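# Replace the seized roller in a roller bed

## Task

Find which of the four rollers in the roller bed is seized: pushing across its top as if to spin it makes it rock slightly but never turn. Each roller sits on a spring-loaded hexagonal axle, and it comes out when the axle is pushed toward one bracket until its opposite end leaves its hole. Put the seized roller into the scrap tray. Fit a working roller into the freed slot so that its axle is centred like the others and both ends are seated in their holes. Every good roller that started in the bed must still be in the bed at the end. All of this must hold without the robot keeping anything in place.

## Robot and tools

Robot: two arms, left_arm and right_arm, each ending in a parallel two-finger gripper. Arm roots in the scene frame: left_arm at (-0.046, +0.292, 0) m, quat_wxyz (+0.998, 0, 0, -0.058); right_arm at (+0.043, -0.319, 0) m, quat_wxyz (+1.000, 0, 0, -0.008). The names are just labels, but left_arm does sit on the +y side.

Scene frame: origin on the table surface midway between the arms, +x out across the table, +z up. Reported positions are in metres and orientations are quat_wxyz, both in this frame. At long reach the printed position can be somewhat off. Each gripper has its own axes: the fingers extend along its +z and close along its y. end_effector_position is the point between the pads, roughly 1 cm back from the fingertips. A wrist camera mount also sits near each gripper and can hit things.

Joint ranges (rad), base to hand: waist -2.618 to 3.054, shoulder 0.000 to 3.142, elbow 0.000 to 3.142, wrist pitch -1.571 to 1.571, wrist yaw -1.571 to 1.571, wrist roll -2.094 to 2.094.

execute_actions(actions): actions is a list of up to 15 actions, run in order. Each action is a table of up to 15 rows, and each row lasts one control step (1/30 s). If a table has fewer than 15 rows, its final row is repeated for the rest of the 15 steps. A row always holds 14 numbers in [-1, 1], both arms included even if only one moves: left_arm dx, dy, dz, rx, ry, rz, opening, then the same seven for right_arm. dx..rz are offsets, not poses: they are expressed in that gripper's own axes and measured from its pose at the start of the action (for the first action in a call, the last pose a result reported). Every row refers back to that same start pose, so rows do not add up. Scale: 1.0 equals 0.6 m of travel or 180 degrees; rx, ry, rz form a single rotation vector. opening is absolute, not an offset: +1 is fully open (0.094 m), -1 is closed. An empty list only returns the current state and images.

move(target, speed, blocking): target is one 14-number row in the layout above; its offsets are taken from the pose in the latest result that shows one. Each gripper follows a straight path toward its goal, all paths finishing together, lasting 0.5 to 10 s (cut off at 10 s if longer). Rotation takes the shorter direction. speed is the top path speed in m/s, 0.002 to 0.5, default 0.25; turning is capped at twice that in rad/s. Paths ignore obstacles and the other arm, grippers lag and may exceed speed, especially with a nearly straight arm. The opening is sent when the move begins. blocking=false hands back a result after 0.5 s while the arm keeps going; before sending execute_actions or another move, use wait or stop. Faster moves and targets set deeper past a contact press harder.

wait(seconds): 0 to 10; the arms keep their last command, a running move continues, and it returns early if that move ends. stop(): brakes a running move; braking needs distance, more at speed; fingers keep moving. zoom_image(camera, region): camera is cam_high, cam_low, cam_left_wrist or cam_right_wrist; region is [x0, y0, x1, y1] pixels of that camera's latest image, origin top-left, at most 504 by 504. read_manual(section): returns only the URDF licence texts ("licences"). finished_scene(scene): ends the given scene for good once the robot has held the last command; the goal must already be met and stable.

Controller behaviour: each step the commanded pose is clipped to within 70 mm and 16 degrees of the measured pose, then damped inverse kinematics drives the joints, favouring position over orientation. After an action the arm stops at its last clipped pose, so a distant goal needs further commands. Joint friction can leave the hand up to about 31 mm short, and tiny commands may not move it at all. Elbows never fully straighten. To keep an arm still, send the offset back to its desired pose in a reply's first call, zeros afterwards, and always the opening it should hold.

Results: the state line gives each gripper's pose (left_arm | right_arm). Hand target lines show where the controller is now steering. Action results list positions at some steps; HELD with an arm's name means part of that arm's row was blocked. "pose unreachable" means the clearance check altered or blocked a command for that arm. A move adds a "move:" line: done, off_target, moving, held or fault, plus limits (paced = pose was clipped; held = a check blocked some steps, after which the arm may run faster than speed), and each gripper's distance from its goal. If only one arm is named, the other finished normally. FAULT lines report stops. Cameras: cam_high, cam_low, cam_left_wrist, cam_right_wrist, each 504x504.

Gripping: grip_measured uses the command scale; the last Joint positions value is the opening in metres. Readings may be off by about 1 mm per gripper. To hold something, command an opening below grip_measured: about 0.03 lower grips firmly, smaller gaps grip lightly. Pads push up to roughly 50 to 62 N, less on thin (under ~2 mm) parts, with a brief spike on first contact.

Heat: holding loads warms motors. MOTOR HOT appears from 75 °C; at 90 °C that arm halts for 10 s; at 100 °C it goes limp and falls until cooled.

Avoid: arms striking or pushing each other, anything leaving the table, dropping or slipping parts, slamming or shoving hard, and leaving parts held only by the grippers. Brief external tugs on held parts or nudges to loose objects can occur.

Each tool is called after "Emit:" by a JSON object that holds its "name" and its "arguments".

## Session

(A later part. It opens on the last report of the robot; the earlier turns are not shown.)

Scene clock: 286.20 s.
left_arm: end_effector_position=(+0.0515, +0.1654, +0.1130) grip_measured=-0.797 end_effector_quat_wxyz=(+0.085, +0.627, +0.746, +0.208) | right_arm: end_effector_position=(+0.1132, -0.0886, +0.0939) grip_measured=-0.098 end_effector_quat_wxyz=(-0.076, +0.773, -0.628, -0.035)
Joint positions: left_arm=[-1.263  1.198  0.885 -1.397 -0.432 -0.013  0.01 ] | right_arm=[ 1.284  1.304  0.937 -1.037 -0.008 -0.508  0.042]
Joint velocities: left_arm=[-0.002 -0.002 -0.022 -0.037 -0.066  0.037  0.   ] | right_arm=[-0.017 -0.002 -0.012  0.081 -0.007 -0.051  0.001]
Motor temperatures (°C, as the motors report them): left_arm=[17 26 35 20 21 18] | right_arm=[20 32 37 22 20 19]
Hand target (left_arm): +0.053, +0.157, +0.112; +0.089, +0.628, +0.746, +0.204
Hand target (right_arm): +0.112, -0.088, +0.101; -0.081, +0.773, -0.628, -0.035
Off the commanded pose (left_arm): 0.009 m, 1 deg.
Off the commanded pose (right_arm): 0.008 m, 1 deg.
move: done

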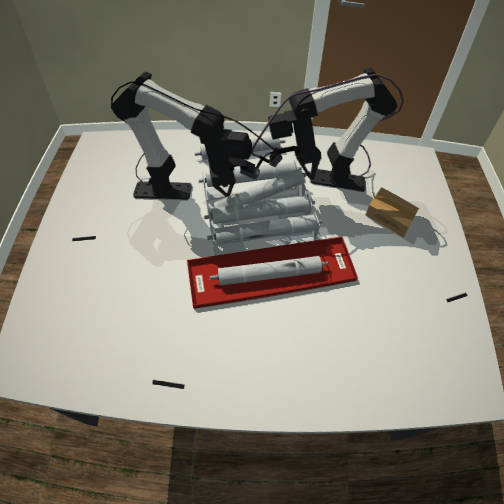

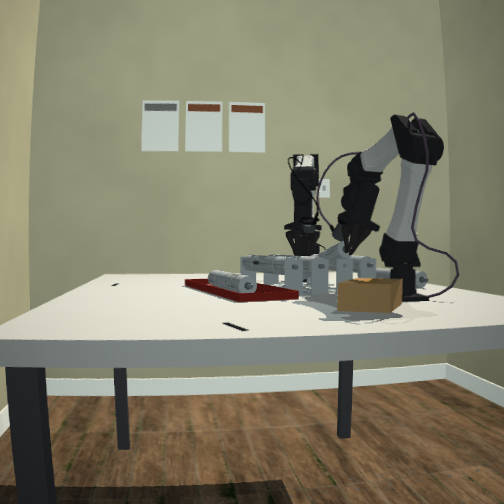

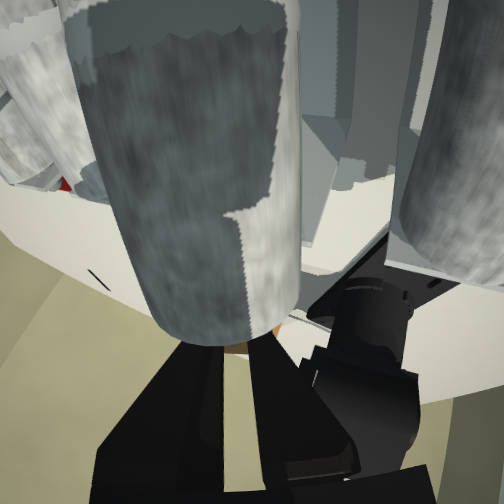

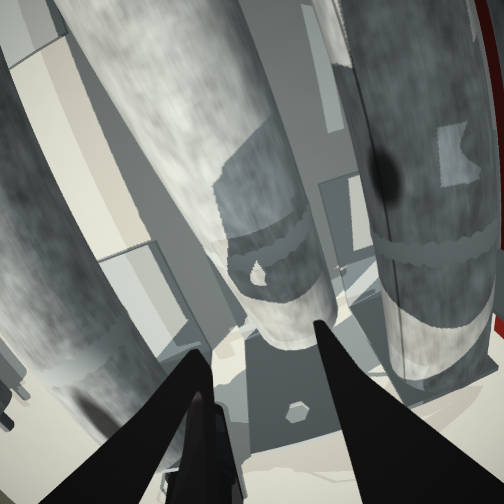

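It slid down but is centred now. Grip deep.

Emit:
{"name": "move", "arguments": {"target": [0,0,0,0,0,0,-0.9,0,-0.005,0.09,0,0,0,0.35], "speed": 0.04}}

Emit:
{"name": "move", "arguments": {"target": [0,0,0,0,0,0,-0.9,0,0,0,0,0,0,-0.1]}}

Emit:
{"name": "move", "arguments": {"target": [0.02,0,-0.01,0,0,0,-0.9,0,0.01,-0.065,0,0,0,-0.1], "speed": 0.02}}

Emit:
{"name": "zoom_image", "arguments": {"camera": "cam_high", "region": [190,170,250,230]}}

Scene clock: 292.57 s.
left_arm: end_effector_position=(+0.0515, +0.1656, +0.1131) grip_measured=-0.797 end_effector_quat_wxyz=(+0.084, +0.627, +0.746, +0.208) | right_arm: end_effector_position=(+0.1190, -0.0751, +0.0514) grip_measured=+0.348 end_effector_quat_wxyz=(-0.087, +0.773, -0.627, -0.038)
Joint positions: left_arm=[-1.263  1.198  0.885 -1.398 -0.432 -0.013  0.01 ] | right_arm=[ 1.278  1.381  0.819 -0.818 -0.008 -0.516  0.063]
Joint velocities: left_arm=[-0.002  0.002 -0.002  0.037 -0.037  0.037  0.   ] | right_arm=[-0.022  0.007 -0.012  0.051 -0.007  0.022 -0.   ]
Motor temperatures (°C, as the motors report them): left_arm=[17 26 35 20 21 18] | right_arm=[20 31 37 22 20 19]
Hand target (left_arm): +0.052, +0.165, +0.113; +0.085, +0.627, +0.746, +0.208
Hand target (right_arm): +0.119, -0.080, +0.042; -0.076, +0.773, -0.629, -0.035
Off the commanded pose (left_arm): 0.000 m, 0 deg.
Off the commanded pose (right_arm): 0.011 m, 1 deg.
move: off_target (right_arm)

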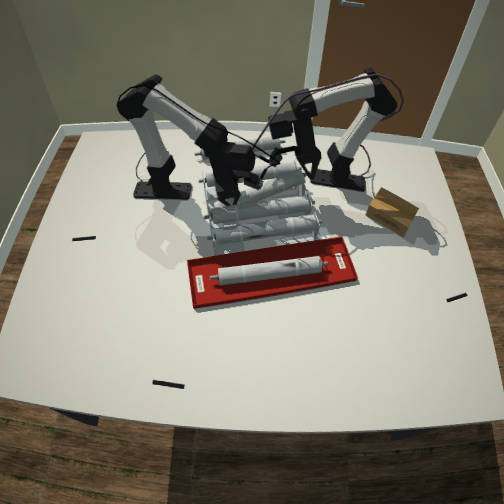

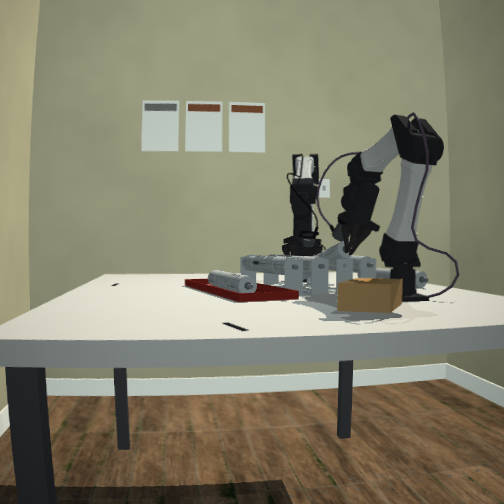

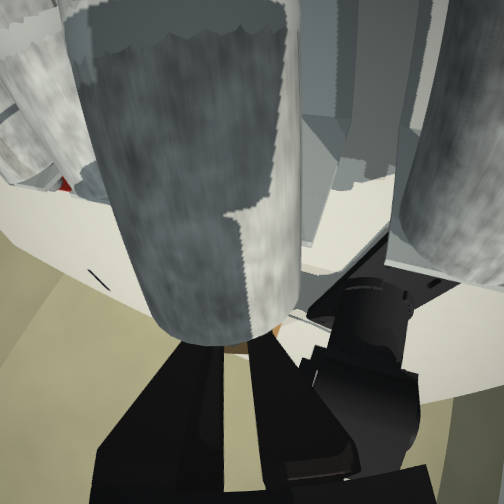

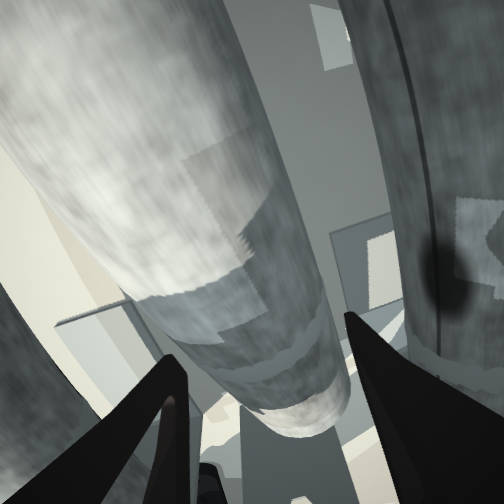

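Scene clock: 293.07 s.
left_arm: end_effector_position=(+0.0515, +0.1658, +0.1131) grip_measured=-0.797 end_effector_quat_wxyz=(+0.084, +0.627, +0.746, +0.208) | right_arm: end_effector_position=(+0.1209, -0.0749, +0.0515) grip_measured=-0.018 end_effector_quat_wxyz=(-0.090, +0.773, -0.628, -0.035)
Joint positions: left_arm=[-1.263  1.198  0.885 -1.399 -0.432 -0.013  0.01 ] | right_arm=[ 1.277  1.381  0.819 -0.815  0.    -0.516  0.046]
Joint velocities: left_arm=[-0.012  0.002  0.007 -0.022  0.037  0.037  0.   ] | right_arm=[-0.007 -0.012 -0.007 -0.022  0.037 -0.007 -0.   ]
Motor temperatures (°C, as the motors report them): left_arm=[17 26 35 20 21 18] | right_arm=[20 31 37 22 20 19]
Hand target (left_arm): +0.051, +0.166, +0.113; +0.084, +0.627, +0.746, +0.208
Hand target (right_arm): +0.119, -0.075, +0.051; -0.087, +0.773, -0.627, -0.038
Off the commanded pose (left_arm): 0.000 m, 0 deg.
Off the commanded pose (right_arm): 0.002 m, 1 deg.
move: done

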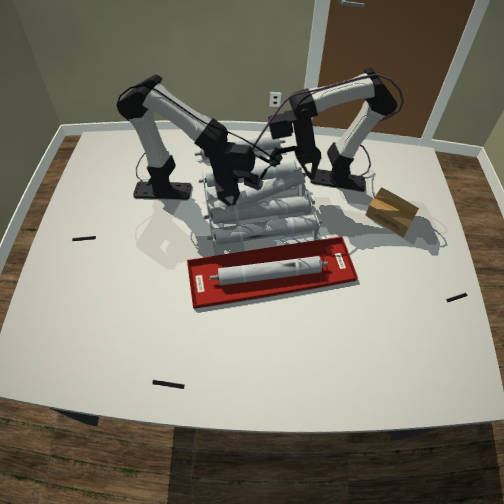

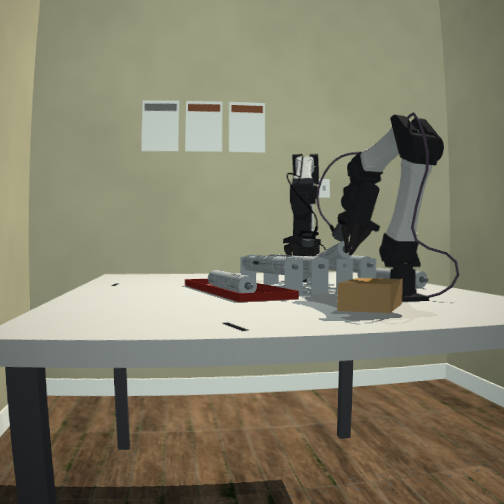

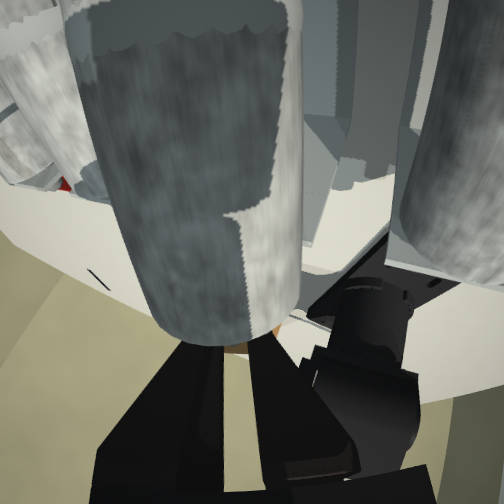

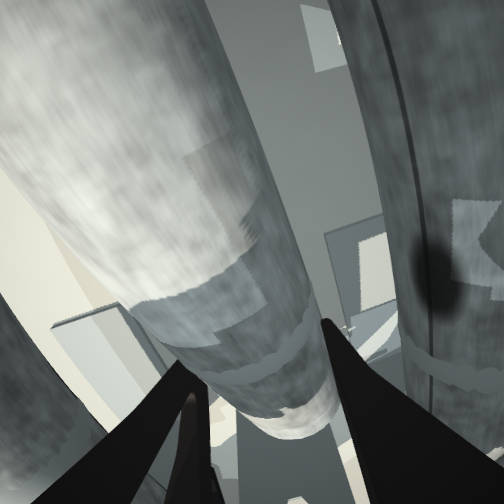

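Scene clock: 295.30 s.
left_arm: end_effector_position=(+0.0480, +0.1713, +0.1168) grip_measured=-0.797 end_effector_quat_wxyz=(+0.083, +0.624, +0.750, +0.204) | right_arm: end_effector_position=(+0.1134, -0.0757, +0.0720) grip_measured=-0.018 end_effector_quat_wxyz=(-0.090, +0.770, -0.630, -0.042)
Joint positions: left_arm=[-1.269  1.17   0.885 -1.427 -0.423 -0.027  0.01 ] | right_arm=[ 1.299  1.34   0.87  -0.902 -0.008 -0.487  0.046]
Joint velocities: left_arm=[-0.012 -0.007 -0.002 -0.007  0.037  0.037 -0.002] | right_arm=[-0.007 -0.012  0.017 -0.007  0.051 -0.007  0.002]
Motor temperatures (°C, as the motors report them): left_arm=[17 26 35 19 21 18] | right_arm=[20 31 37 22 20 19]
Hand target (left_arm): +0.047, +0.176, +0.120; +0.084, +0.627, +0.746, +0.208
Hand target (right_arm): +0.112, -0.082, +0.088; -0.090, +0.772, -0.628, -0.035
Off the commanded pose (left_arm): 0.006 m, 1 deg.
Off the commanded pose (right_arm): 0.019 m, 1 deg.
move: off_target (right_arm)

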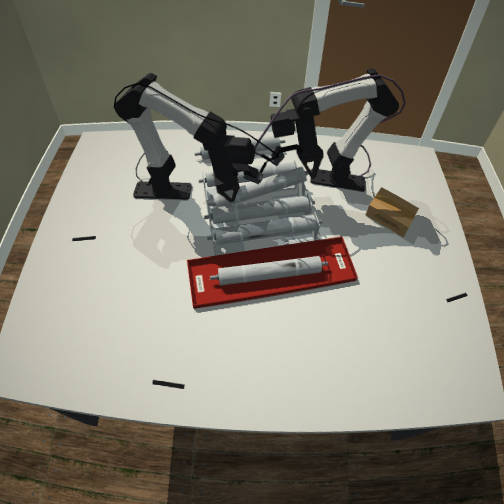

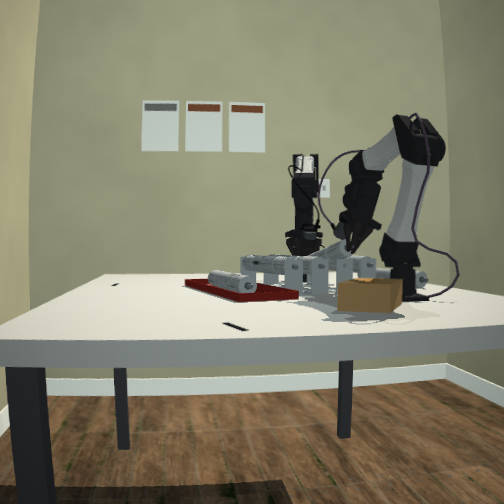

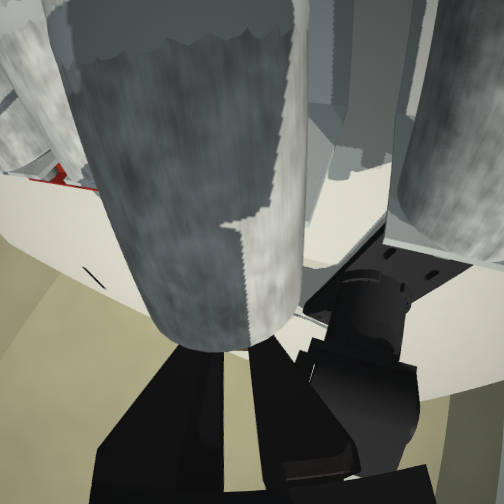

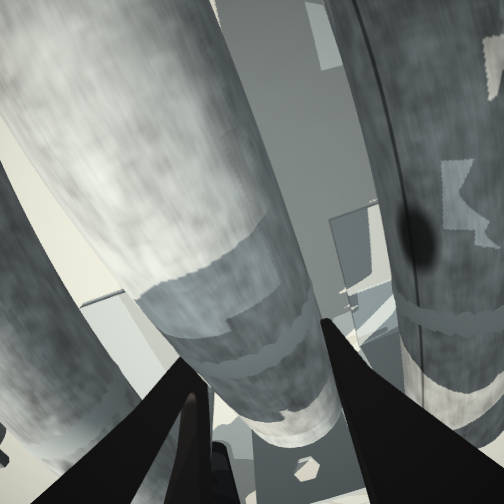

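Region (190, 170, 250, 230) of cam_high's 504x504 image, scaled by 8.400, with more detail than that image has.

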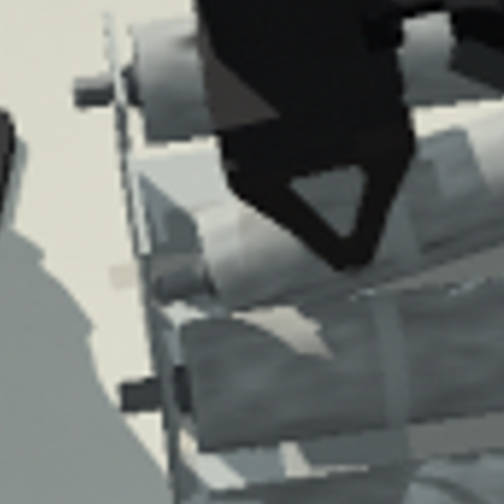

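Emit:
{"name": "move", "arguments": {"target": [0.01,0,0,0,0,0,-0.9,0,0,-0.045,0,0,0,-0.1], "speed": 0.05}}

Emit:
{"name": "zoom_image", "arguments": {"camera": "cam_high", "region": [150,130,350,330]}}

Scene clock: 303.23 s.
left_arm: end_effector_position=(+0.0473, +0.1727, +0.1178) grip_measured=-0.797 end_effector_quat_wxyz=(+0.084, +0.624, +0.750, +0.202) | right_arm: end_effector_position=(+0.1117, -0.0755, +0.0793) grip_measured=-0.018 end_effector_quat_wxyz=(-0.084, +0.770, -0.630, -0.045)
Joint positions: left_arm=[-1.269  1.16   0.885 -1.433 -0.42  -0.027  0.01 ] | right_arm=[ 1.299  1.34   0.901 -0.941 -0.018 -0.486  0.046]
Joint velocities: left_arm=[-0.002 -0.017 -0.007 -0.051  0.007 -0.007  0.   ] | right_arm=[ 0.007 -0.002  0.002 -0.081  0.022 -0.081 -0.   ]
Motor temperatures (°C, as the motors report them): left_arm=[17 26 35 19 21 18] | right_arm=[20 32 39 22 20 19]
Hand target (left_arm): +0.047, +0.177, +0.118; +0.083, +0.624, +0.750, +0.204
Hand target (right_arm): +0.112, -0.080, +0.097; -0.090, +0.770, -0.630, -0.042
Off the commanded pose (left_arm): 0.004 m, 0 deg.
Off the commanded pose (right_arm): 0.020 m, 1 deg.
move: off_target (right_arm)

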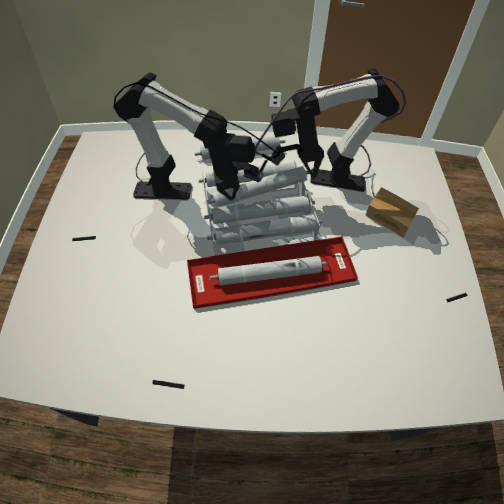

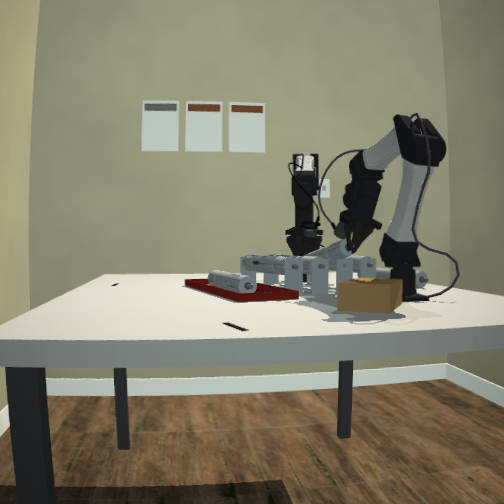

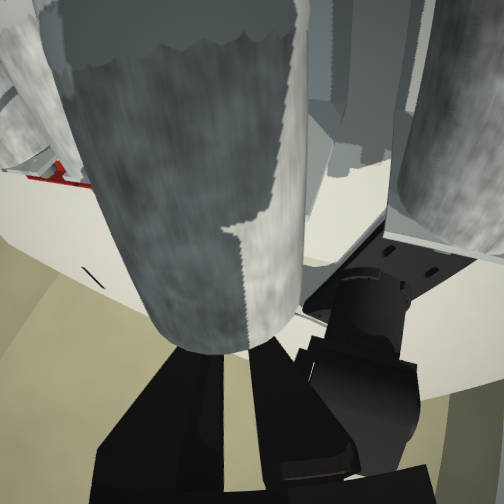

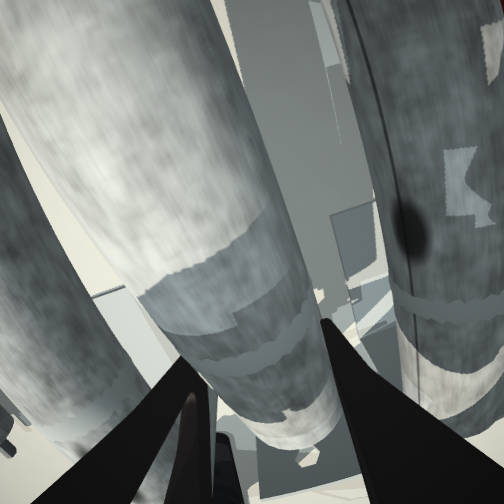

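Region (150, 130, 350, 330) of cam_high's 504x504 image, scaled by 2.520, with more detail than that image has.

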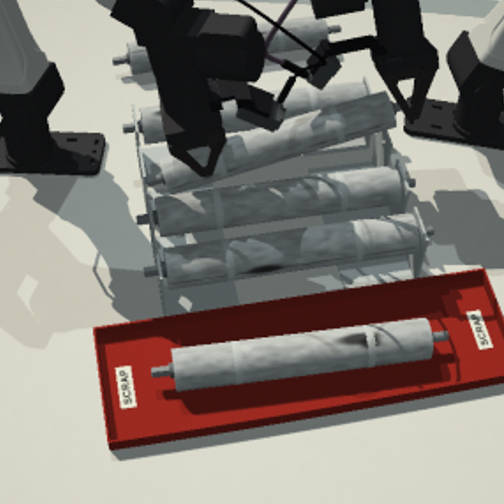

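Raise more while left pushes the axle.

Emit:
{"name": "move", "arguments": {"target": [-0.04,0,0,0,0,0,-0.9,0,0,-0.05,0,0,0,-0.1], "speed": 0.03}}

Emit:
{"name": "zoom_image", "arguments": {"camera": "cam_high", "region": [180,160,260,240]}}

Scene clock: 307.03 s.
left_arm: end_effector_position=(+0.0466, +0.1747, +0.1164) grip_measured=-0.797 end_effector_quat_wxyz=(+0.053, +0.624, +0.746, +0.226) | right_arm: end_effector_position=(+0.1097, -0.0754, +0.0863) grip_measured=-0.020 end_effector_quat_wxyz=(-0.078, +0.771, -0.631, -0.049)
Joint positions: left_arm=[-1.269  1.231  0.909 -1.47  -0.418 -0.04   0.01 ] | right_arm=[ 1.299  1.341  0.932 -0.979 -0.029 -0.485  0.046]
Joint velocities: left_arm=[-0.012 -0.022  0.007  0.037 -0.007  0.051  0.   ] | right_arm=[-0.002 -0.002 -0.007 -0.007  0.037 -0.037 -0.   ]
Motor temperatures (°C, as the motors report them): left_arm=[17 26 35 19 21 18] | right_arm=[20 32 39 22 20 19]
Hand target (left_arm): +0.051, +0.151, +0.116; +0.084, +0.624, +0.750, +0.202
Hand target (right_arm): +0.110, -0.080, +0.107; -0.085, +0.770, -0.630, -0.046
Off the commanded pose (left_arm): 0.026 m, 4 deg.
Off the commanded pose (right_arm): 0.023 m, 1 deg.
move: off_target (left_arm, right_arm)

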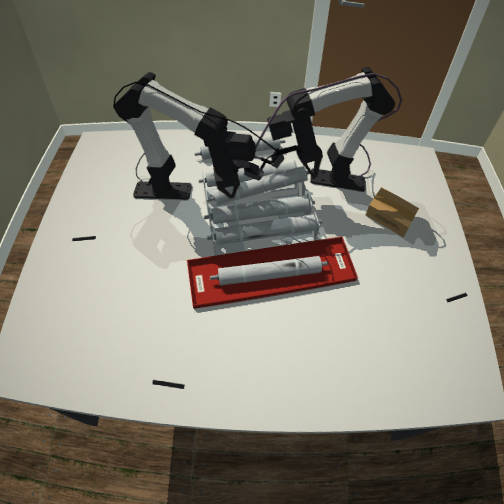

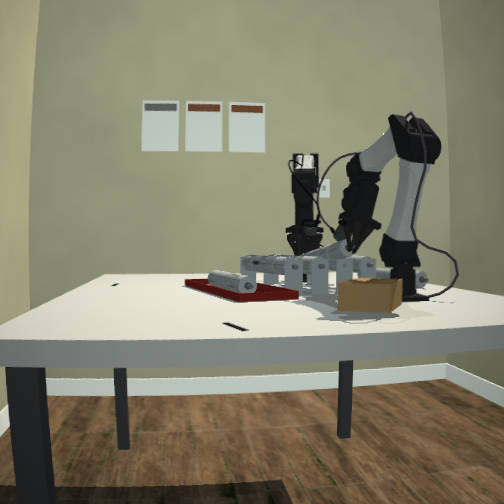

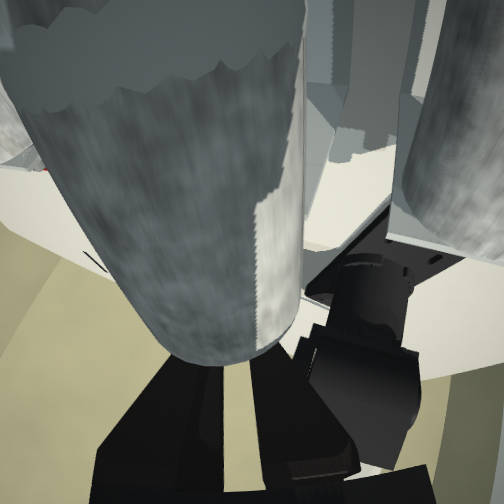

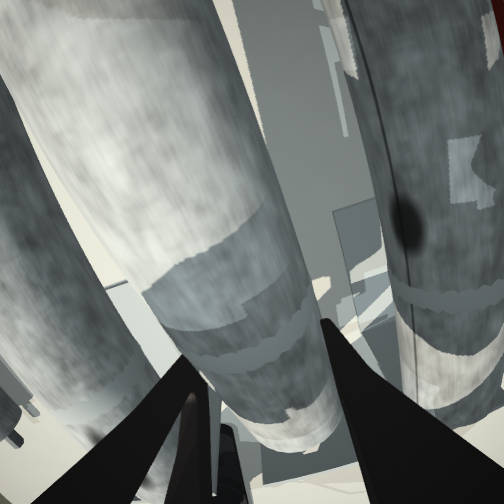

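Region (180, 160, 260, 240) of cam_high's 504x504 image, scaled by 6.300, with more detail than that image has.

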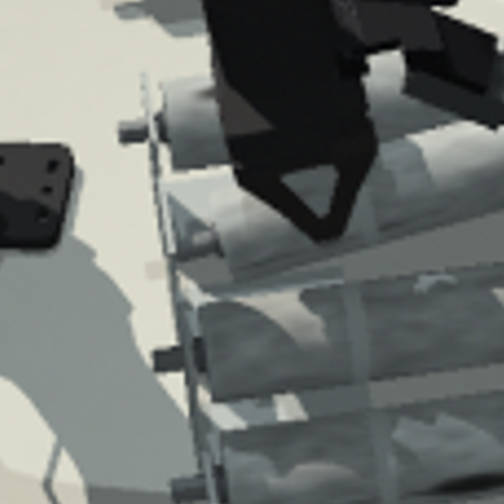

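Emit:
{"name": "move", "arguments": {"target": [-0.05,0,0,0.04,0,0,-0.9,0.06,0,-0.04,0,0,0,-0.1], "speed": 0.03}}

Emit:
{"name": "zoom_image", "arguments": {"camera": "cam_high", "region": [180,160,260,240]}}

Scene clock: 311.63 s.
left_arm: end_effector_position=(+0.0485, +0.1660, +0.1137) grip_measured=-0.797 end_effector_quat_wxyz=(-0.003, +0.622, +0.757, +0.202) | right_arm: end_effector_position=(+0.1178, -0.1056, +0.1055) grip_measured=-0.098 end_effector_quat_wxyz=(-0.088, +0.770, -0.630, -0.053)
Joint positions: left_arm=[-1.17   1.318  0.976 -1.471 -0.329  0.048  0.01 ] | right_arm=[ 1.213  1.206  0.911 -1.076 -0.047 -0.57   0.042]
Joint velocities: left_arm=[-0.007 -0.012  0.002  0.007 -0.037  0.051  0.   ] | right_arm=[-0.002  0.017  0.007 -0.051  0.022 -0.037  0.   ]
Motor temperatures (°C, as the motors report them): left_arm=[17 26 35 19 21 18] | right_arm=[20 32 39 22 20 19]
Hand target (left_arm): +0.054, +0.147, +0.111; +0.016, +0.626, +0.758, +0.180
Hand target (right_arm): +0.117, -0.113, +0.104; -0.079, +0.771, -0.631, -0.049
Off the commanded pose (left_arm): 0.021 m, 3 deg.
Off the commanded pose (right_arm): 0.009 m, 1 deg.
move: off_target (left_arm)

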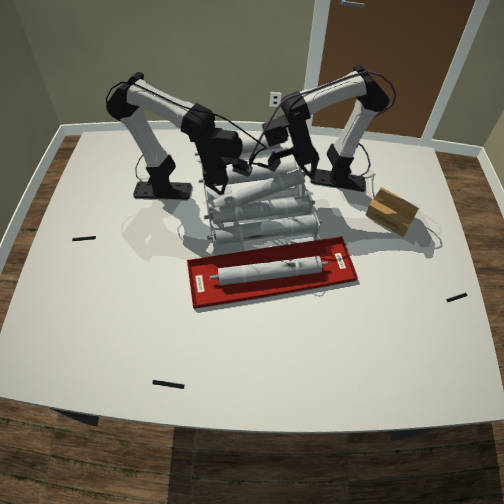

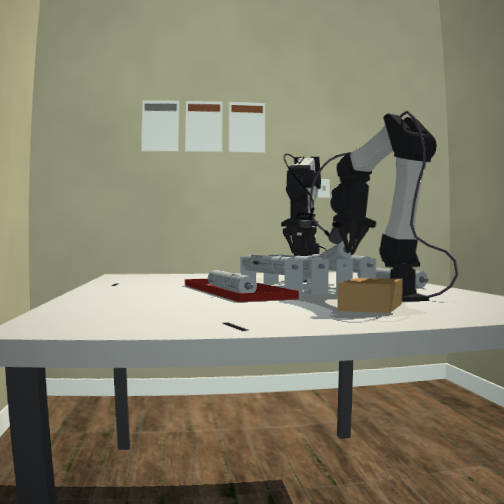

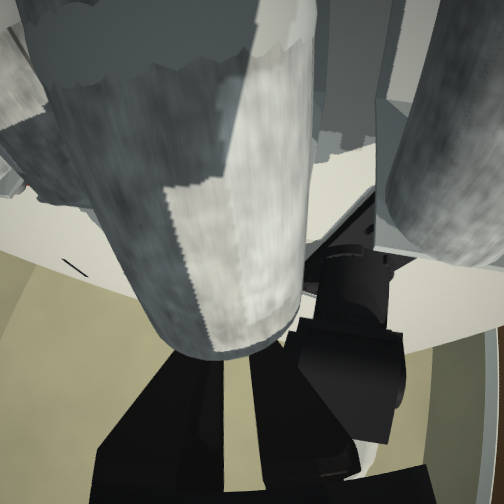

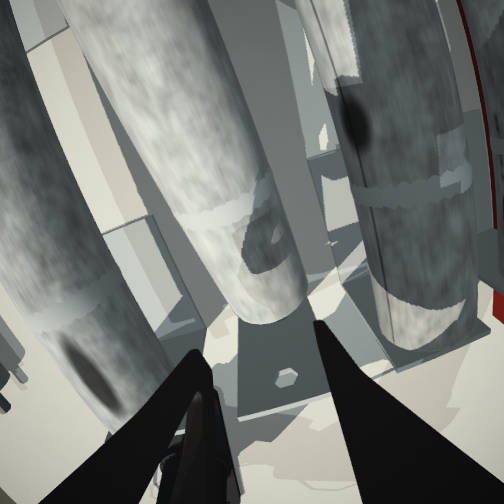

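Region (180, 160, 260, 240) of cam_high's 504x504 image, scaled by 6.300, with more detail than that image has.

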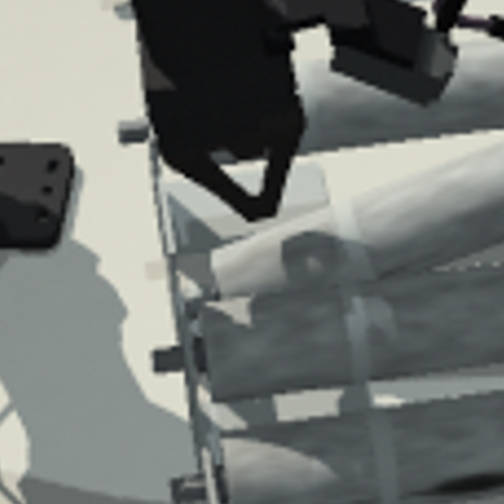

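Emit:
{"name": "move", "arguments": {"target": [0.02,0,0,0,0,0,-0.9,-0.045,0.005,0,0,0,0,0.35], "speed": 0.06}}

Emit:
{"name": "move", "arguments": {"target": [0,0,0,0,0,0,-0.9,0,0,0.1,0,0,0,0.35], "speed": 0.05}}

Scene clock: 315.63 s.
left_arm: end_effector_position=(+0.0475, +0.1655, +0.1165) grip_measured=-0.797 end_effector_quat_wxyz=(+0.006, +0.621, +0.760, +0.192) | right_arm: end_effector_position=(+0.1073, -0.0880, +0.1076) grip_measured=+0.348 end_effector_quat_wxyz=(-0.080, +0.771, -0.629, -0.053)
Joint positions: left_arm=[-1.17   1.293  0.976 -1.47  -0.323  0.048  0.01 ] | right_arm=[ 1.287  1.273  0.967 -1.076 -0.037 -0.498  0.063]
Joint velocities: left_arm=[-0.012 -0.007  0.007 -0.007  0.066 -0.066  0.   ] | right_arm=[ 0.002 -0.007 -0.002 -0.051 -0.11  -0.037  0.001]
Motor temperatures (°C, as the motors report them): left_arm=[17 26 35 19 21 18] | right_arm=[20 31 39 22 19 19]
Hand target (left_arm): +0.046, +0.177, +0.117; -0.003, +0.622, +0.757, +0.202
Hand target (right_arm): +0.109, -0.081, +0.110; -0.087, +0.770, -0.630, -0.053
Off the commanded pose (left_arm): 0.012 m, 2 deg.
Off the commanded pose (right_arm): 0.008 m, 1 deg.
move: off_target (left_arm)

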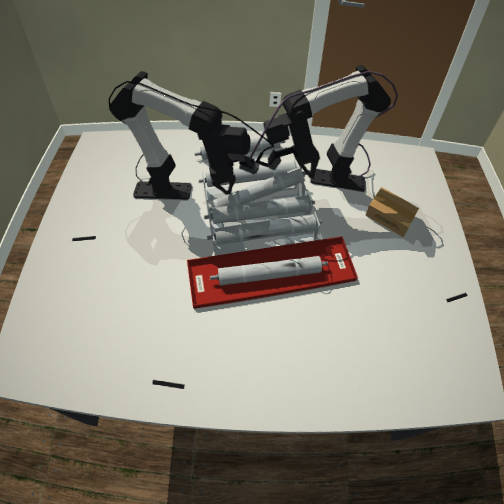

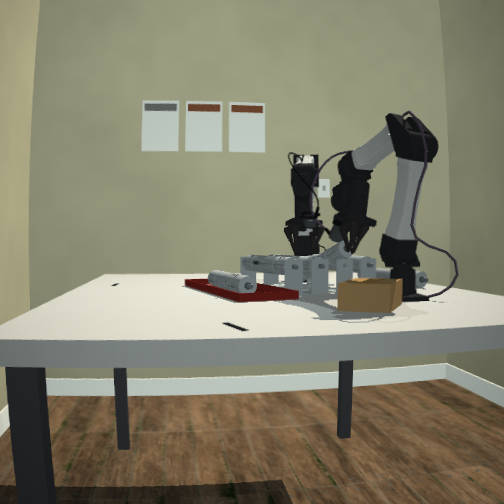

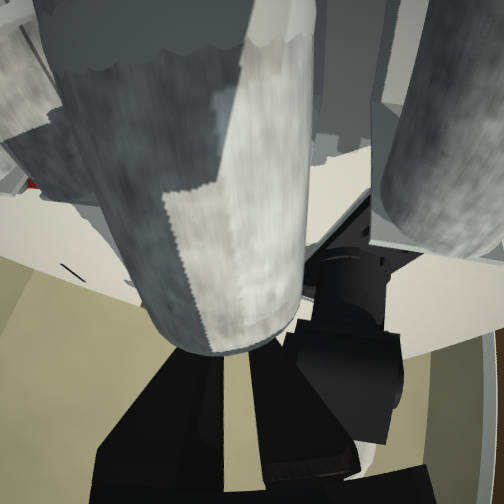

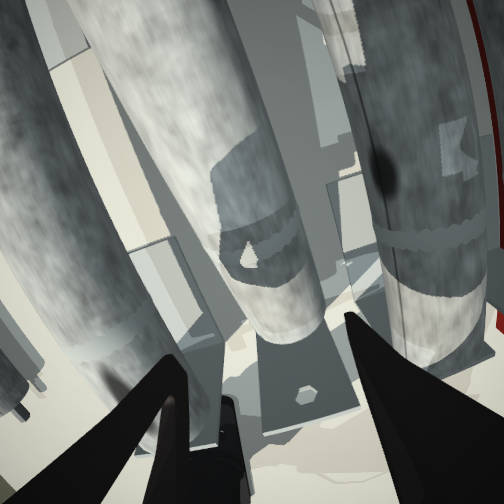

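Scene clock: 317.30 s.
left_arm: end_effector_position=(+0.0468, +0.1651, +0.1162) grip_measured=-0.797 end_effector_quat_wxyz=(+0.005, +0.621, +0.760, +0.190) | right_arm: end_effector_position=(+0.1117, -0.0739, +0.0591) grip_measured=+0.348 end_effector_quat_wxyz=(-0.090, +0.771, -0.628, -0.057)
Joint positions: left_arm=[-1.17   1.293  0.976 -1.469 -0.318  0.048  0.01 ] | right_arm=[ 1.287  1.349  0.821 -0.833 -0.037 -0.498  0.063]
Joint velocities: left_arm=[-0.012 -0.002 -0.027 -0.007 -0.022 -0.051  0.   ] | right_arm=[ 0.007 -0.002  0.002  0.11   0.037 -0.007 -0.001]
Motor temperatures (°C, as the motors report them): left_arm=[17 26 35 19 21 18] | right_arm=[20 31 39 22 19 19]
Hand target (left_arm): +0.047, +0.166, +0.116; +0.006, +0.621, +0.760, +0.192
Hand target (right_arm): +0.109, -0.078, +0.049; -0.080, +0.771, -0.629, -0.053
Off the commanded pose (left_arm): 0.001 m, 0 deg.
Off the commanded pose (right_arm): 0.011 m, 1 deg.
move: off_target (right_arm)

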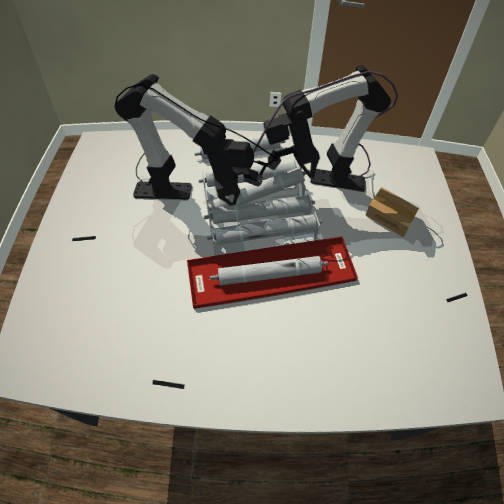

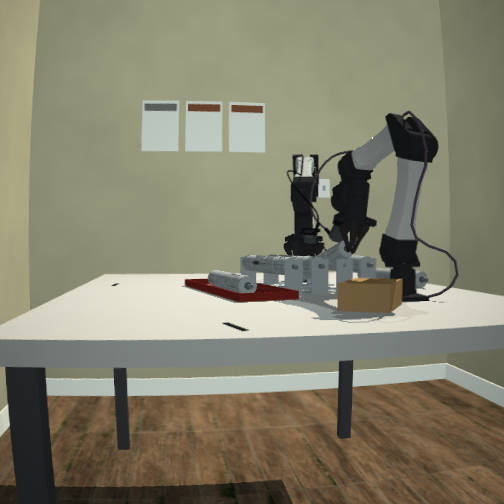

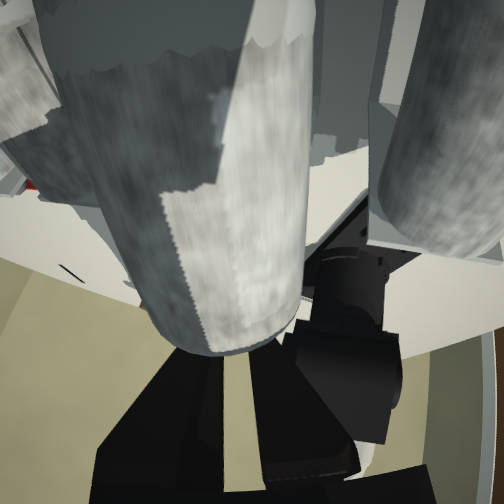

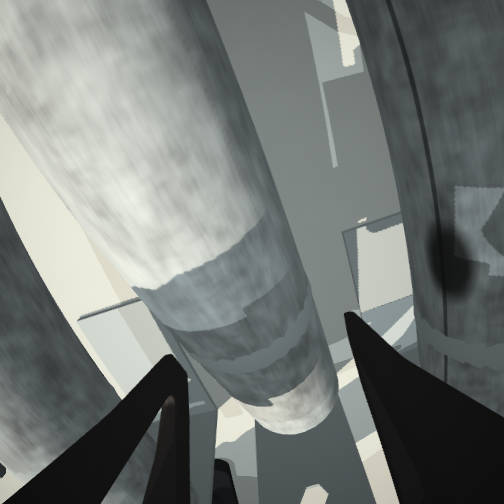

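Fingers likely wedged on neighbours; narrow and go lower.

Emit:
{"name": "move", "arguments": {"target": [0,0,0,0,0,0,-0.9,0,0,0.04,0,0,0,0.15], "speed": 0.03}}

Emit:
{"name": "move", "arguments": {"target": [0,0,0,0,0,0,-0.9,0,0,0,0,0,0,-0.1]}}

Scene clock: 321.00 s.
left_arm: end_effector_position=(+0.0464, +0.1650, +0.1160) grip_measured=-0.797 end_effector_quat_wxyz=(+0.004, +0.621, +0.761, +0.189) | right_arm: end_effector_position=(+0.1128, -0.0680, +0.0455) grip_measured=+0.152 end_effector_quat_wxyz=(-0.093, +0.770, -0.628, -0.060)
Joint positions: left_arm=[-1.17   1.293  0.976 -1.469 -0.315  0.048  0.01 ] | right_arm=[ 1.287  1.384  0.79  -0.757 -0.042 -0.498  0.054]
Joint velocities: left_arm=[ 0.007  0.012 -0.007 -0.022  0.081  0.007 -0.   ] | right_arm=[-0.002 -0.007 -0.002 -0.007 -0.037  0.095 -0.   ]
Motor temperatures (°C, as the motors report them): left_arm=[17 26 35 19 21 18] | right_arm=[20 30 38 22 19 19]
Hand target (left_arm): +0.047, +0.165, +0.116; +0.005, +0.621, +0.760, +0.190
Hand target (right_arm): +0.112, -0.070, +0.036; -0.090, +0.771, -0.628, -0.057
Off the commanded pose (left_arm): 0.000 m, 0 deg.
Off the commanded pose (right_arm): 0.010 m, 1 deg.
move: done

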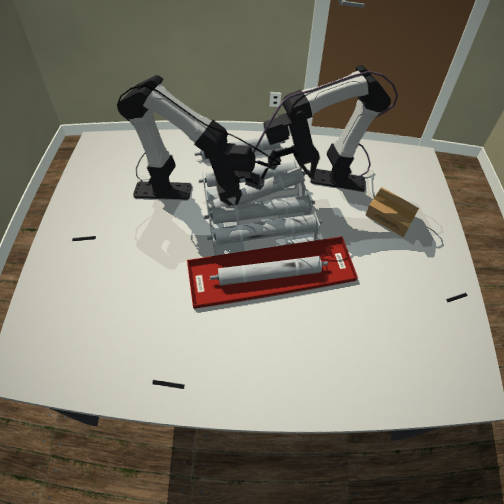

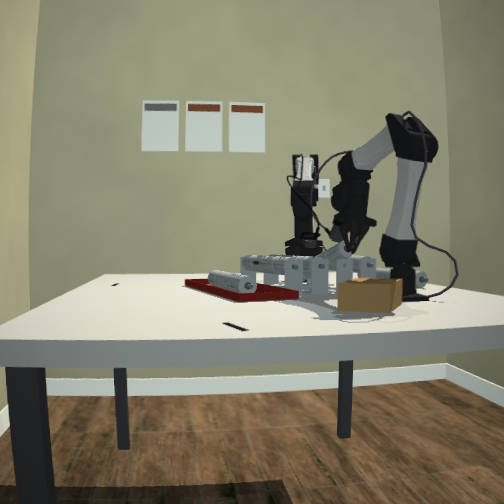

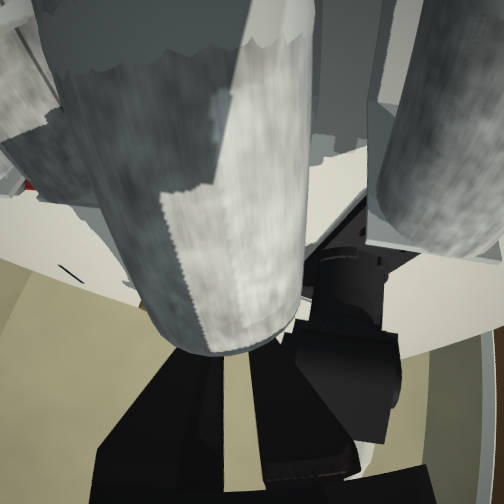

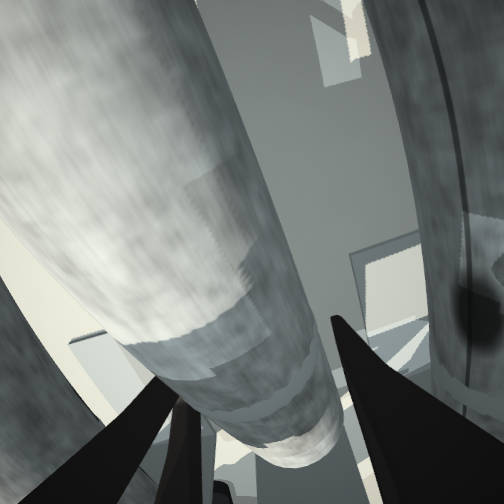

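Scene clock: 321.50 s.
left_arm: end_effector_position=(+0.0465, +0.1650, +0.1160) grip_measured=-0.797 end_effector_quat_wxyz=(+0.004, +0.621, +0.761, +0.189) | right_arm: end_effector_position=(+0.1116, -0.0683, +0.0454) grip_measured=+0.017 end_effector_quat_wxyz=(-0.091, +0.772, -0.626, -0.062)
Joint positions: left_arm=[-1.17   1.293  0.976 -1.469 -0.316  0.048  0.01 ] | right_arm=[ 1.288  1.384  0.79  -0.76  -0.046 -0.502  0.048]
Joint velocities: left_arm=[-0.007 -0.037 -0.002  0.022  0.037 -0.022 -0.   ] | right_arm=[-0.012  0.017  0.002  0.066  0.022 -0.022 -0.001]
Motor temperatures (°C, as the motors report them): left_arm=[17 26 35 19 21 18] | right_arm=[20 30 38 22 19 19]
Hand target (left_arm): +0.046, +0.165, +0.116; +0.004, +0.621, +0.761, +0.189
Hand target (right_arm): +0.113, -0.068, +0.046; -0.093, +0.770, -0.628, -0.060
Off the commanded pose (left_arm): 0.000 m, 0 deg.
Off the commanded pose (right_arm): 0.001 m, 0 deg.
move: done

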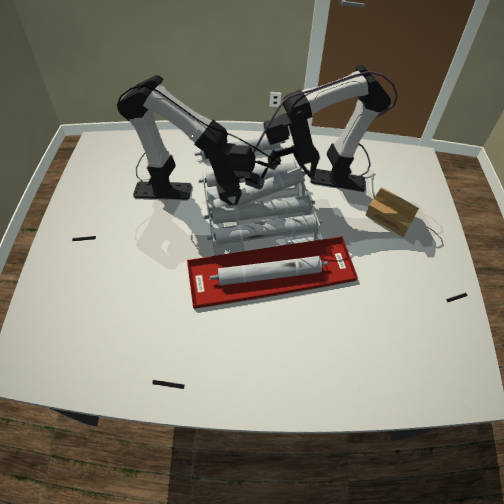

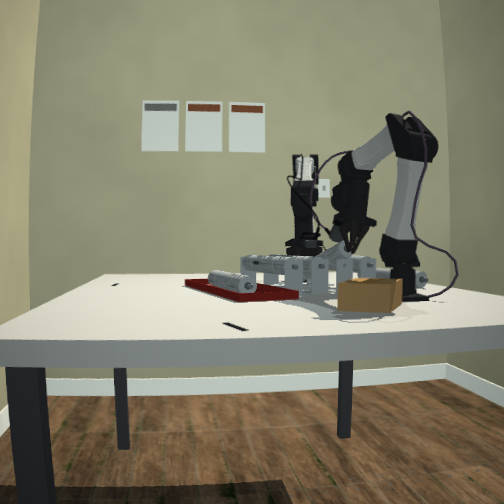

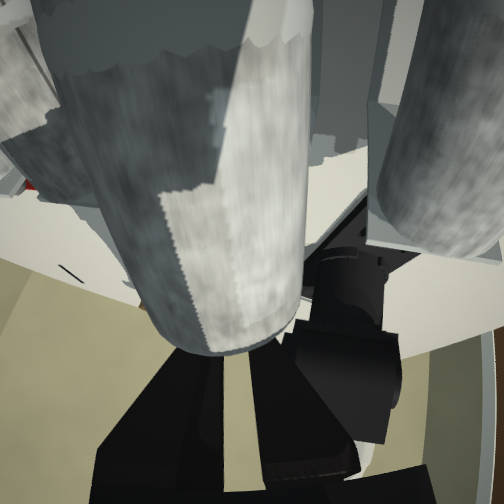

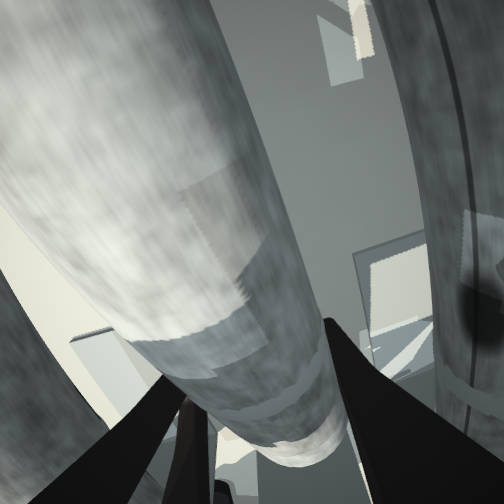

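Emit:
{"name": "move", "arguments": {"target": [0.01,0,0,0,0,0,-0.9,-0.012,0,-0.08,0,0,0,-0.1], "speed": 0.03}}

Emit:
{"name": "zoom_image", "arguments": {"camera": "cam_high", "region": [180,160,260,240]}}

Scene clock: 325.37 s.
left_arm: end_effector_position=(+0.0444, +0.1722, +0.1192) grip_measured=-0.797 end_effector_quat_wxyz=(-0.004, +0.620, +0.760, +0.195) | right_arm: end_effector_position=(+0.1071, -0.0682, +0.0700) grip_measured=+0.017 end_effector_quat_wxyz=(-0.080, +0.773, -0.626, -0.064)
Joint positions: left_arm=[-1.17   1.281  0.976 -1.501 -0.316  0.044  0.01 ] | right_arm=[ 1.297  1.367  0.881 -0.889 -0.058 -0.494  0.048]
Joint velocities: left_arm=[-0.017  0.007  0.007  0.007 -0.051  0.037 -0.   ] | right_arm=[-0.002  0.002 -0.002  0.022 -0.007  0.022 -0.001]
Motor temperatures (°C, as the motors report them): left_arm=[17 26 35 19 21 18] | right_arm=[20 30 38 22 19 19]
Hand target (left_arm): +0.045, +0.171, +0.118; +0.004, +0.621, +0.761, +0.189
Hand target (right_arm): +0.108, -0.071, +0.092; -0.092, +0.772, -0.626, -0.062
Off the commanded pose (left_arm): 0.003 m, 1 deg.
Off the commanded pose (right_arm): 0.024 m, 1 deg.
move: off_target (right_arm)

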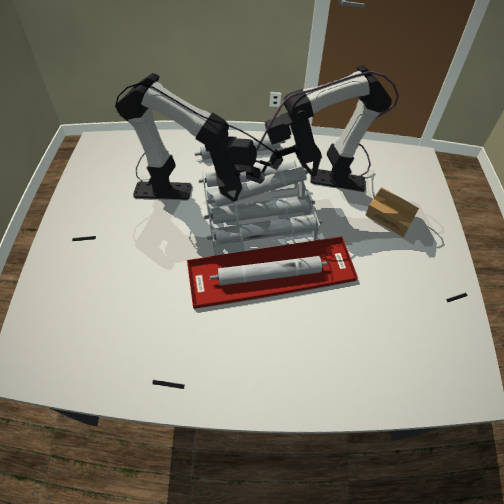

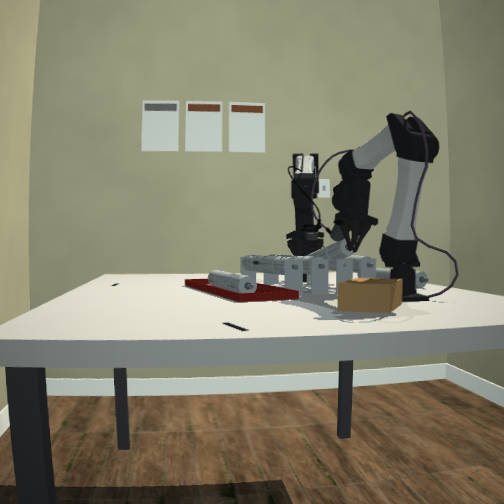

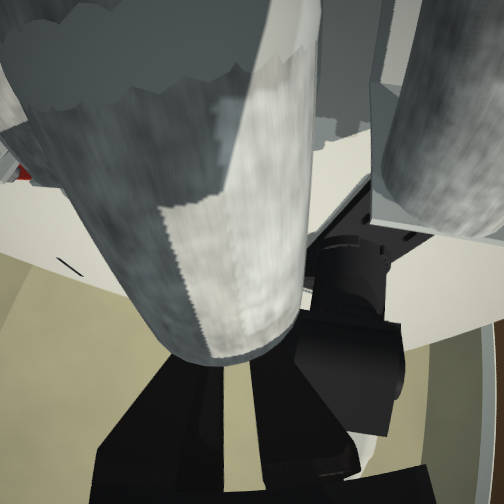

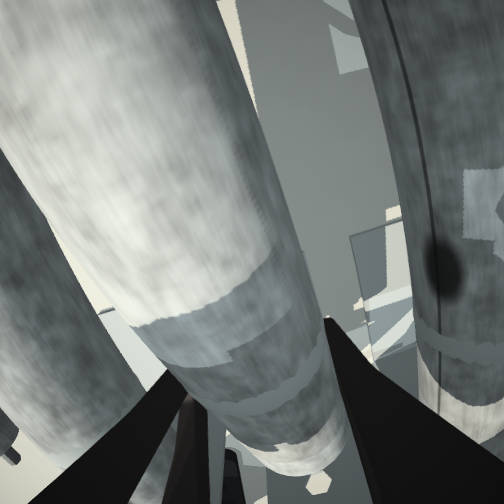

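Region (180, 160, 260, 240) of cam_high's 504x504 image, scaled by 6.300, with more detail than that image has.

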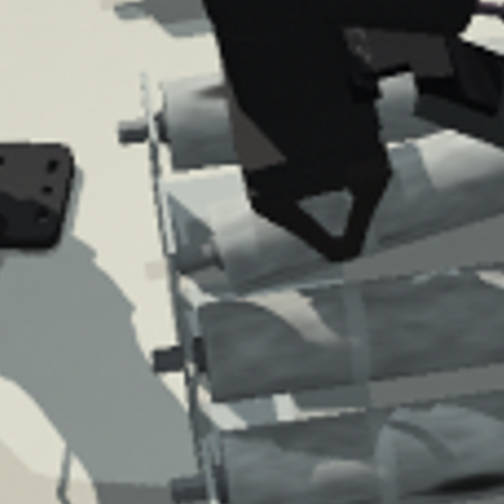

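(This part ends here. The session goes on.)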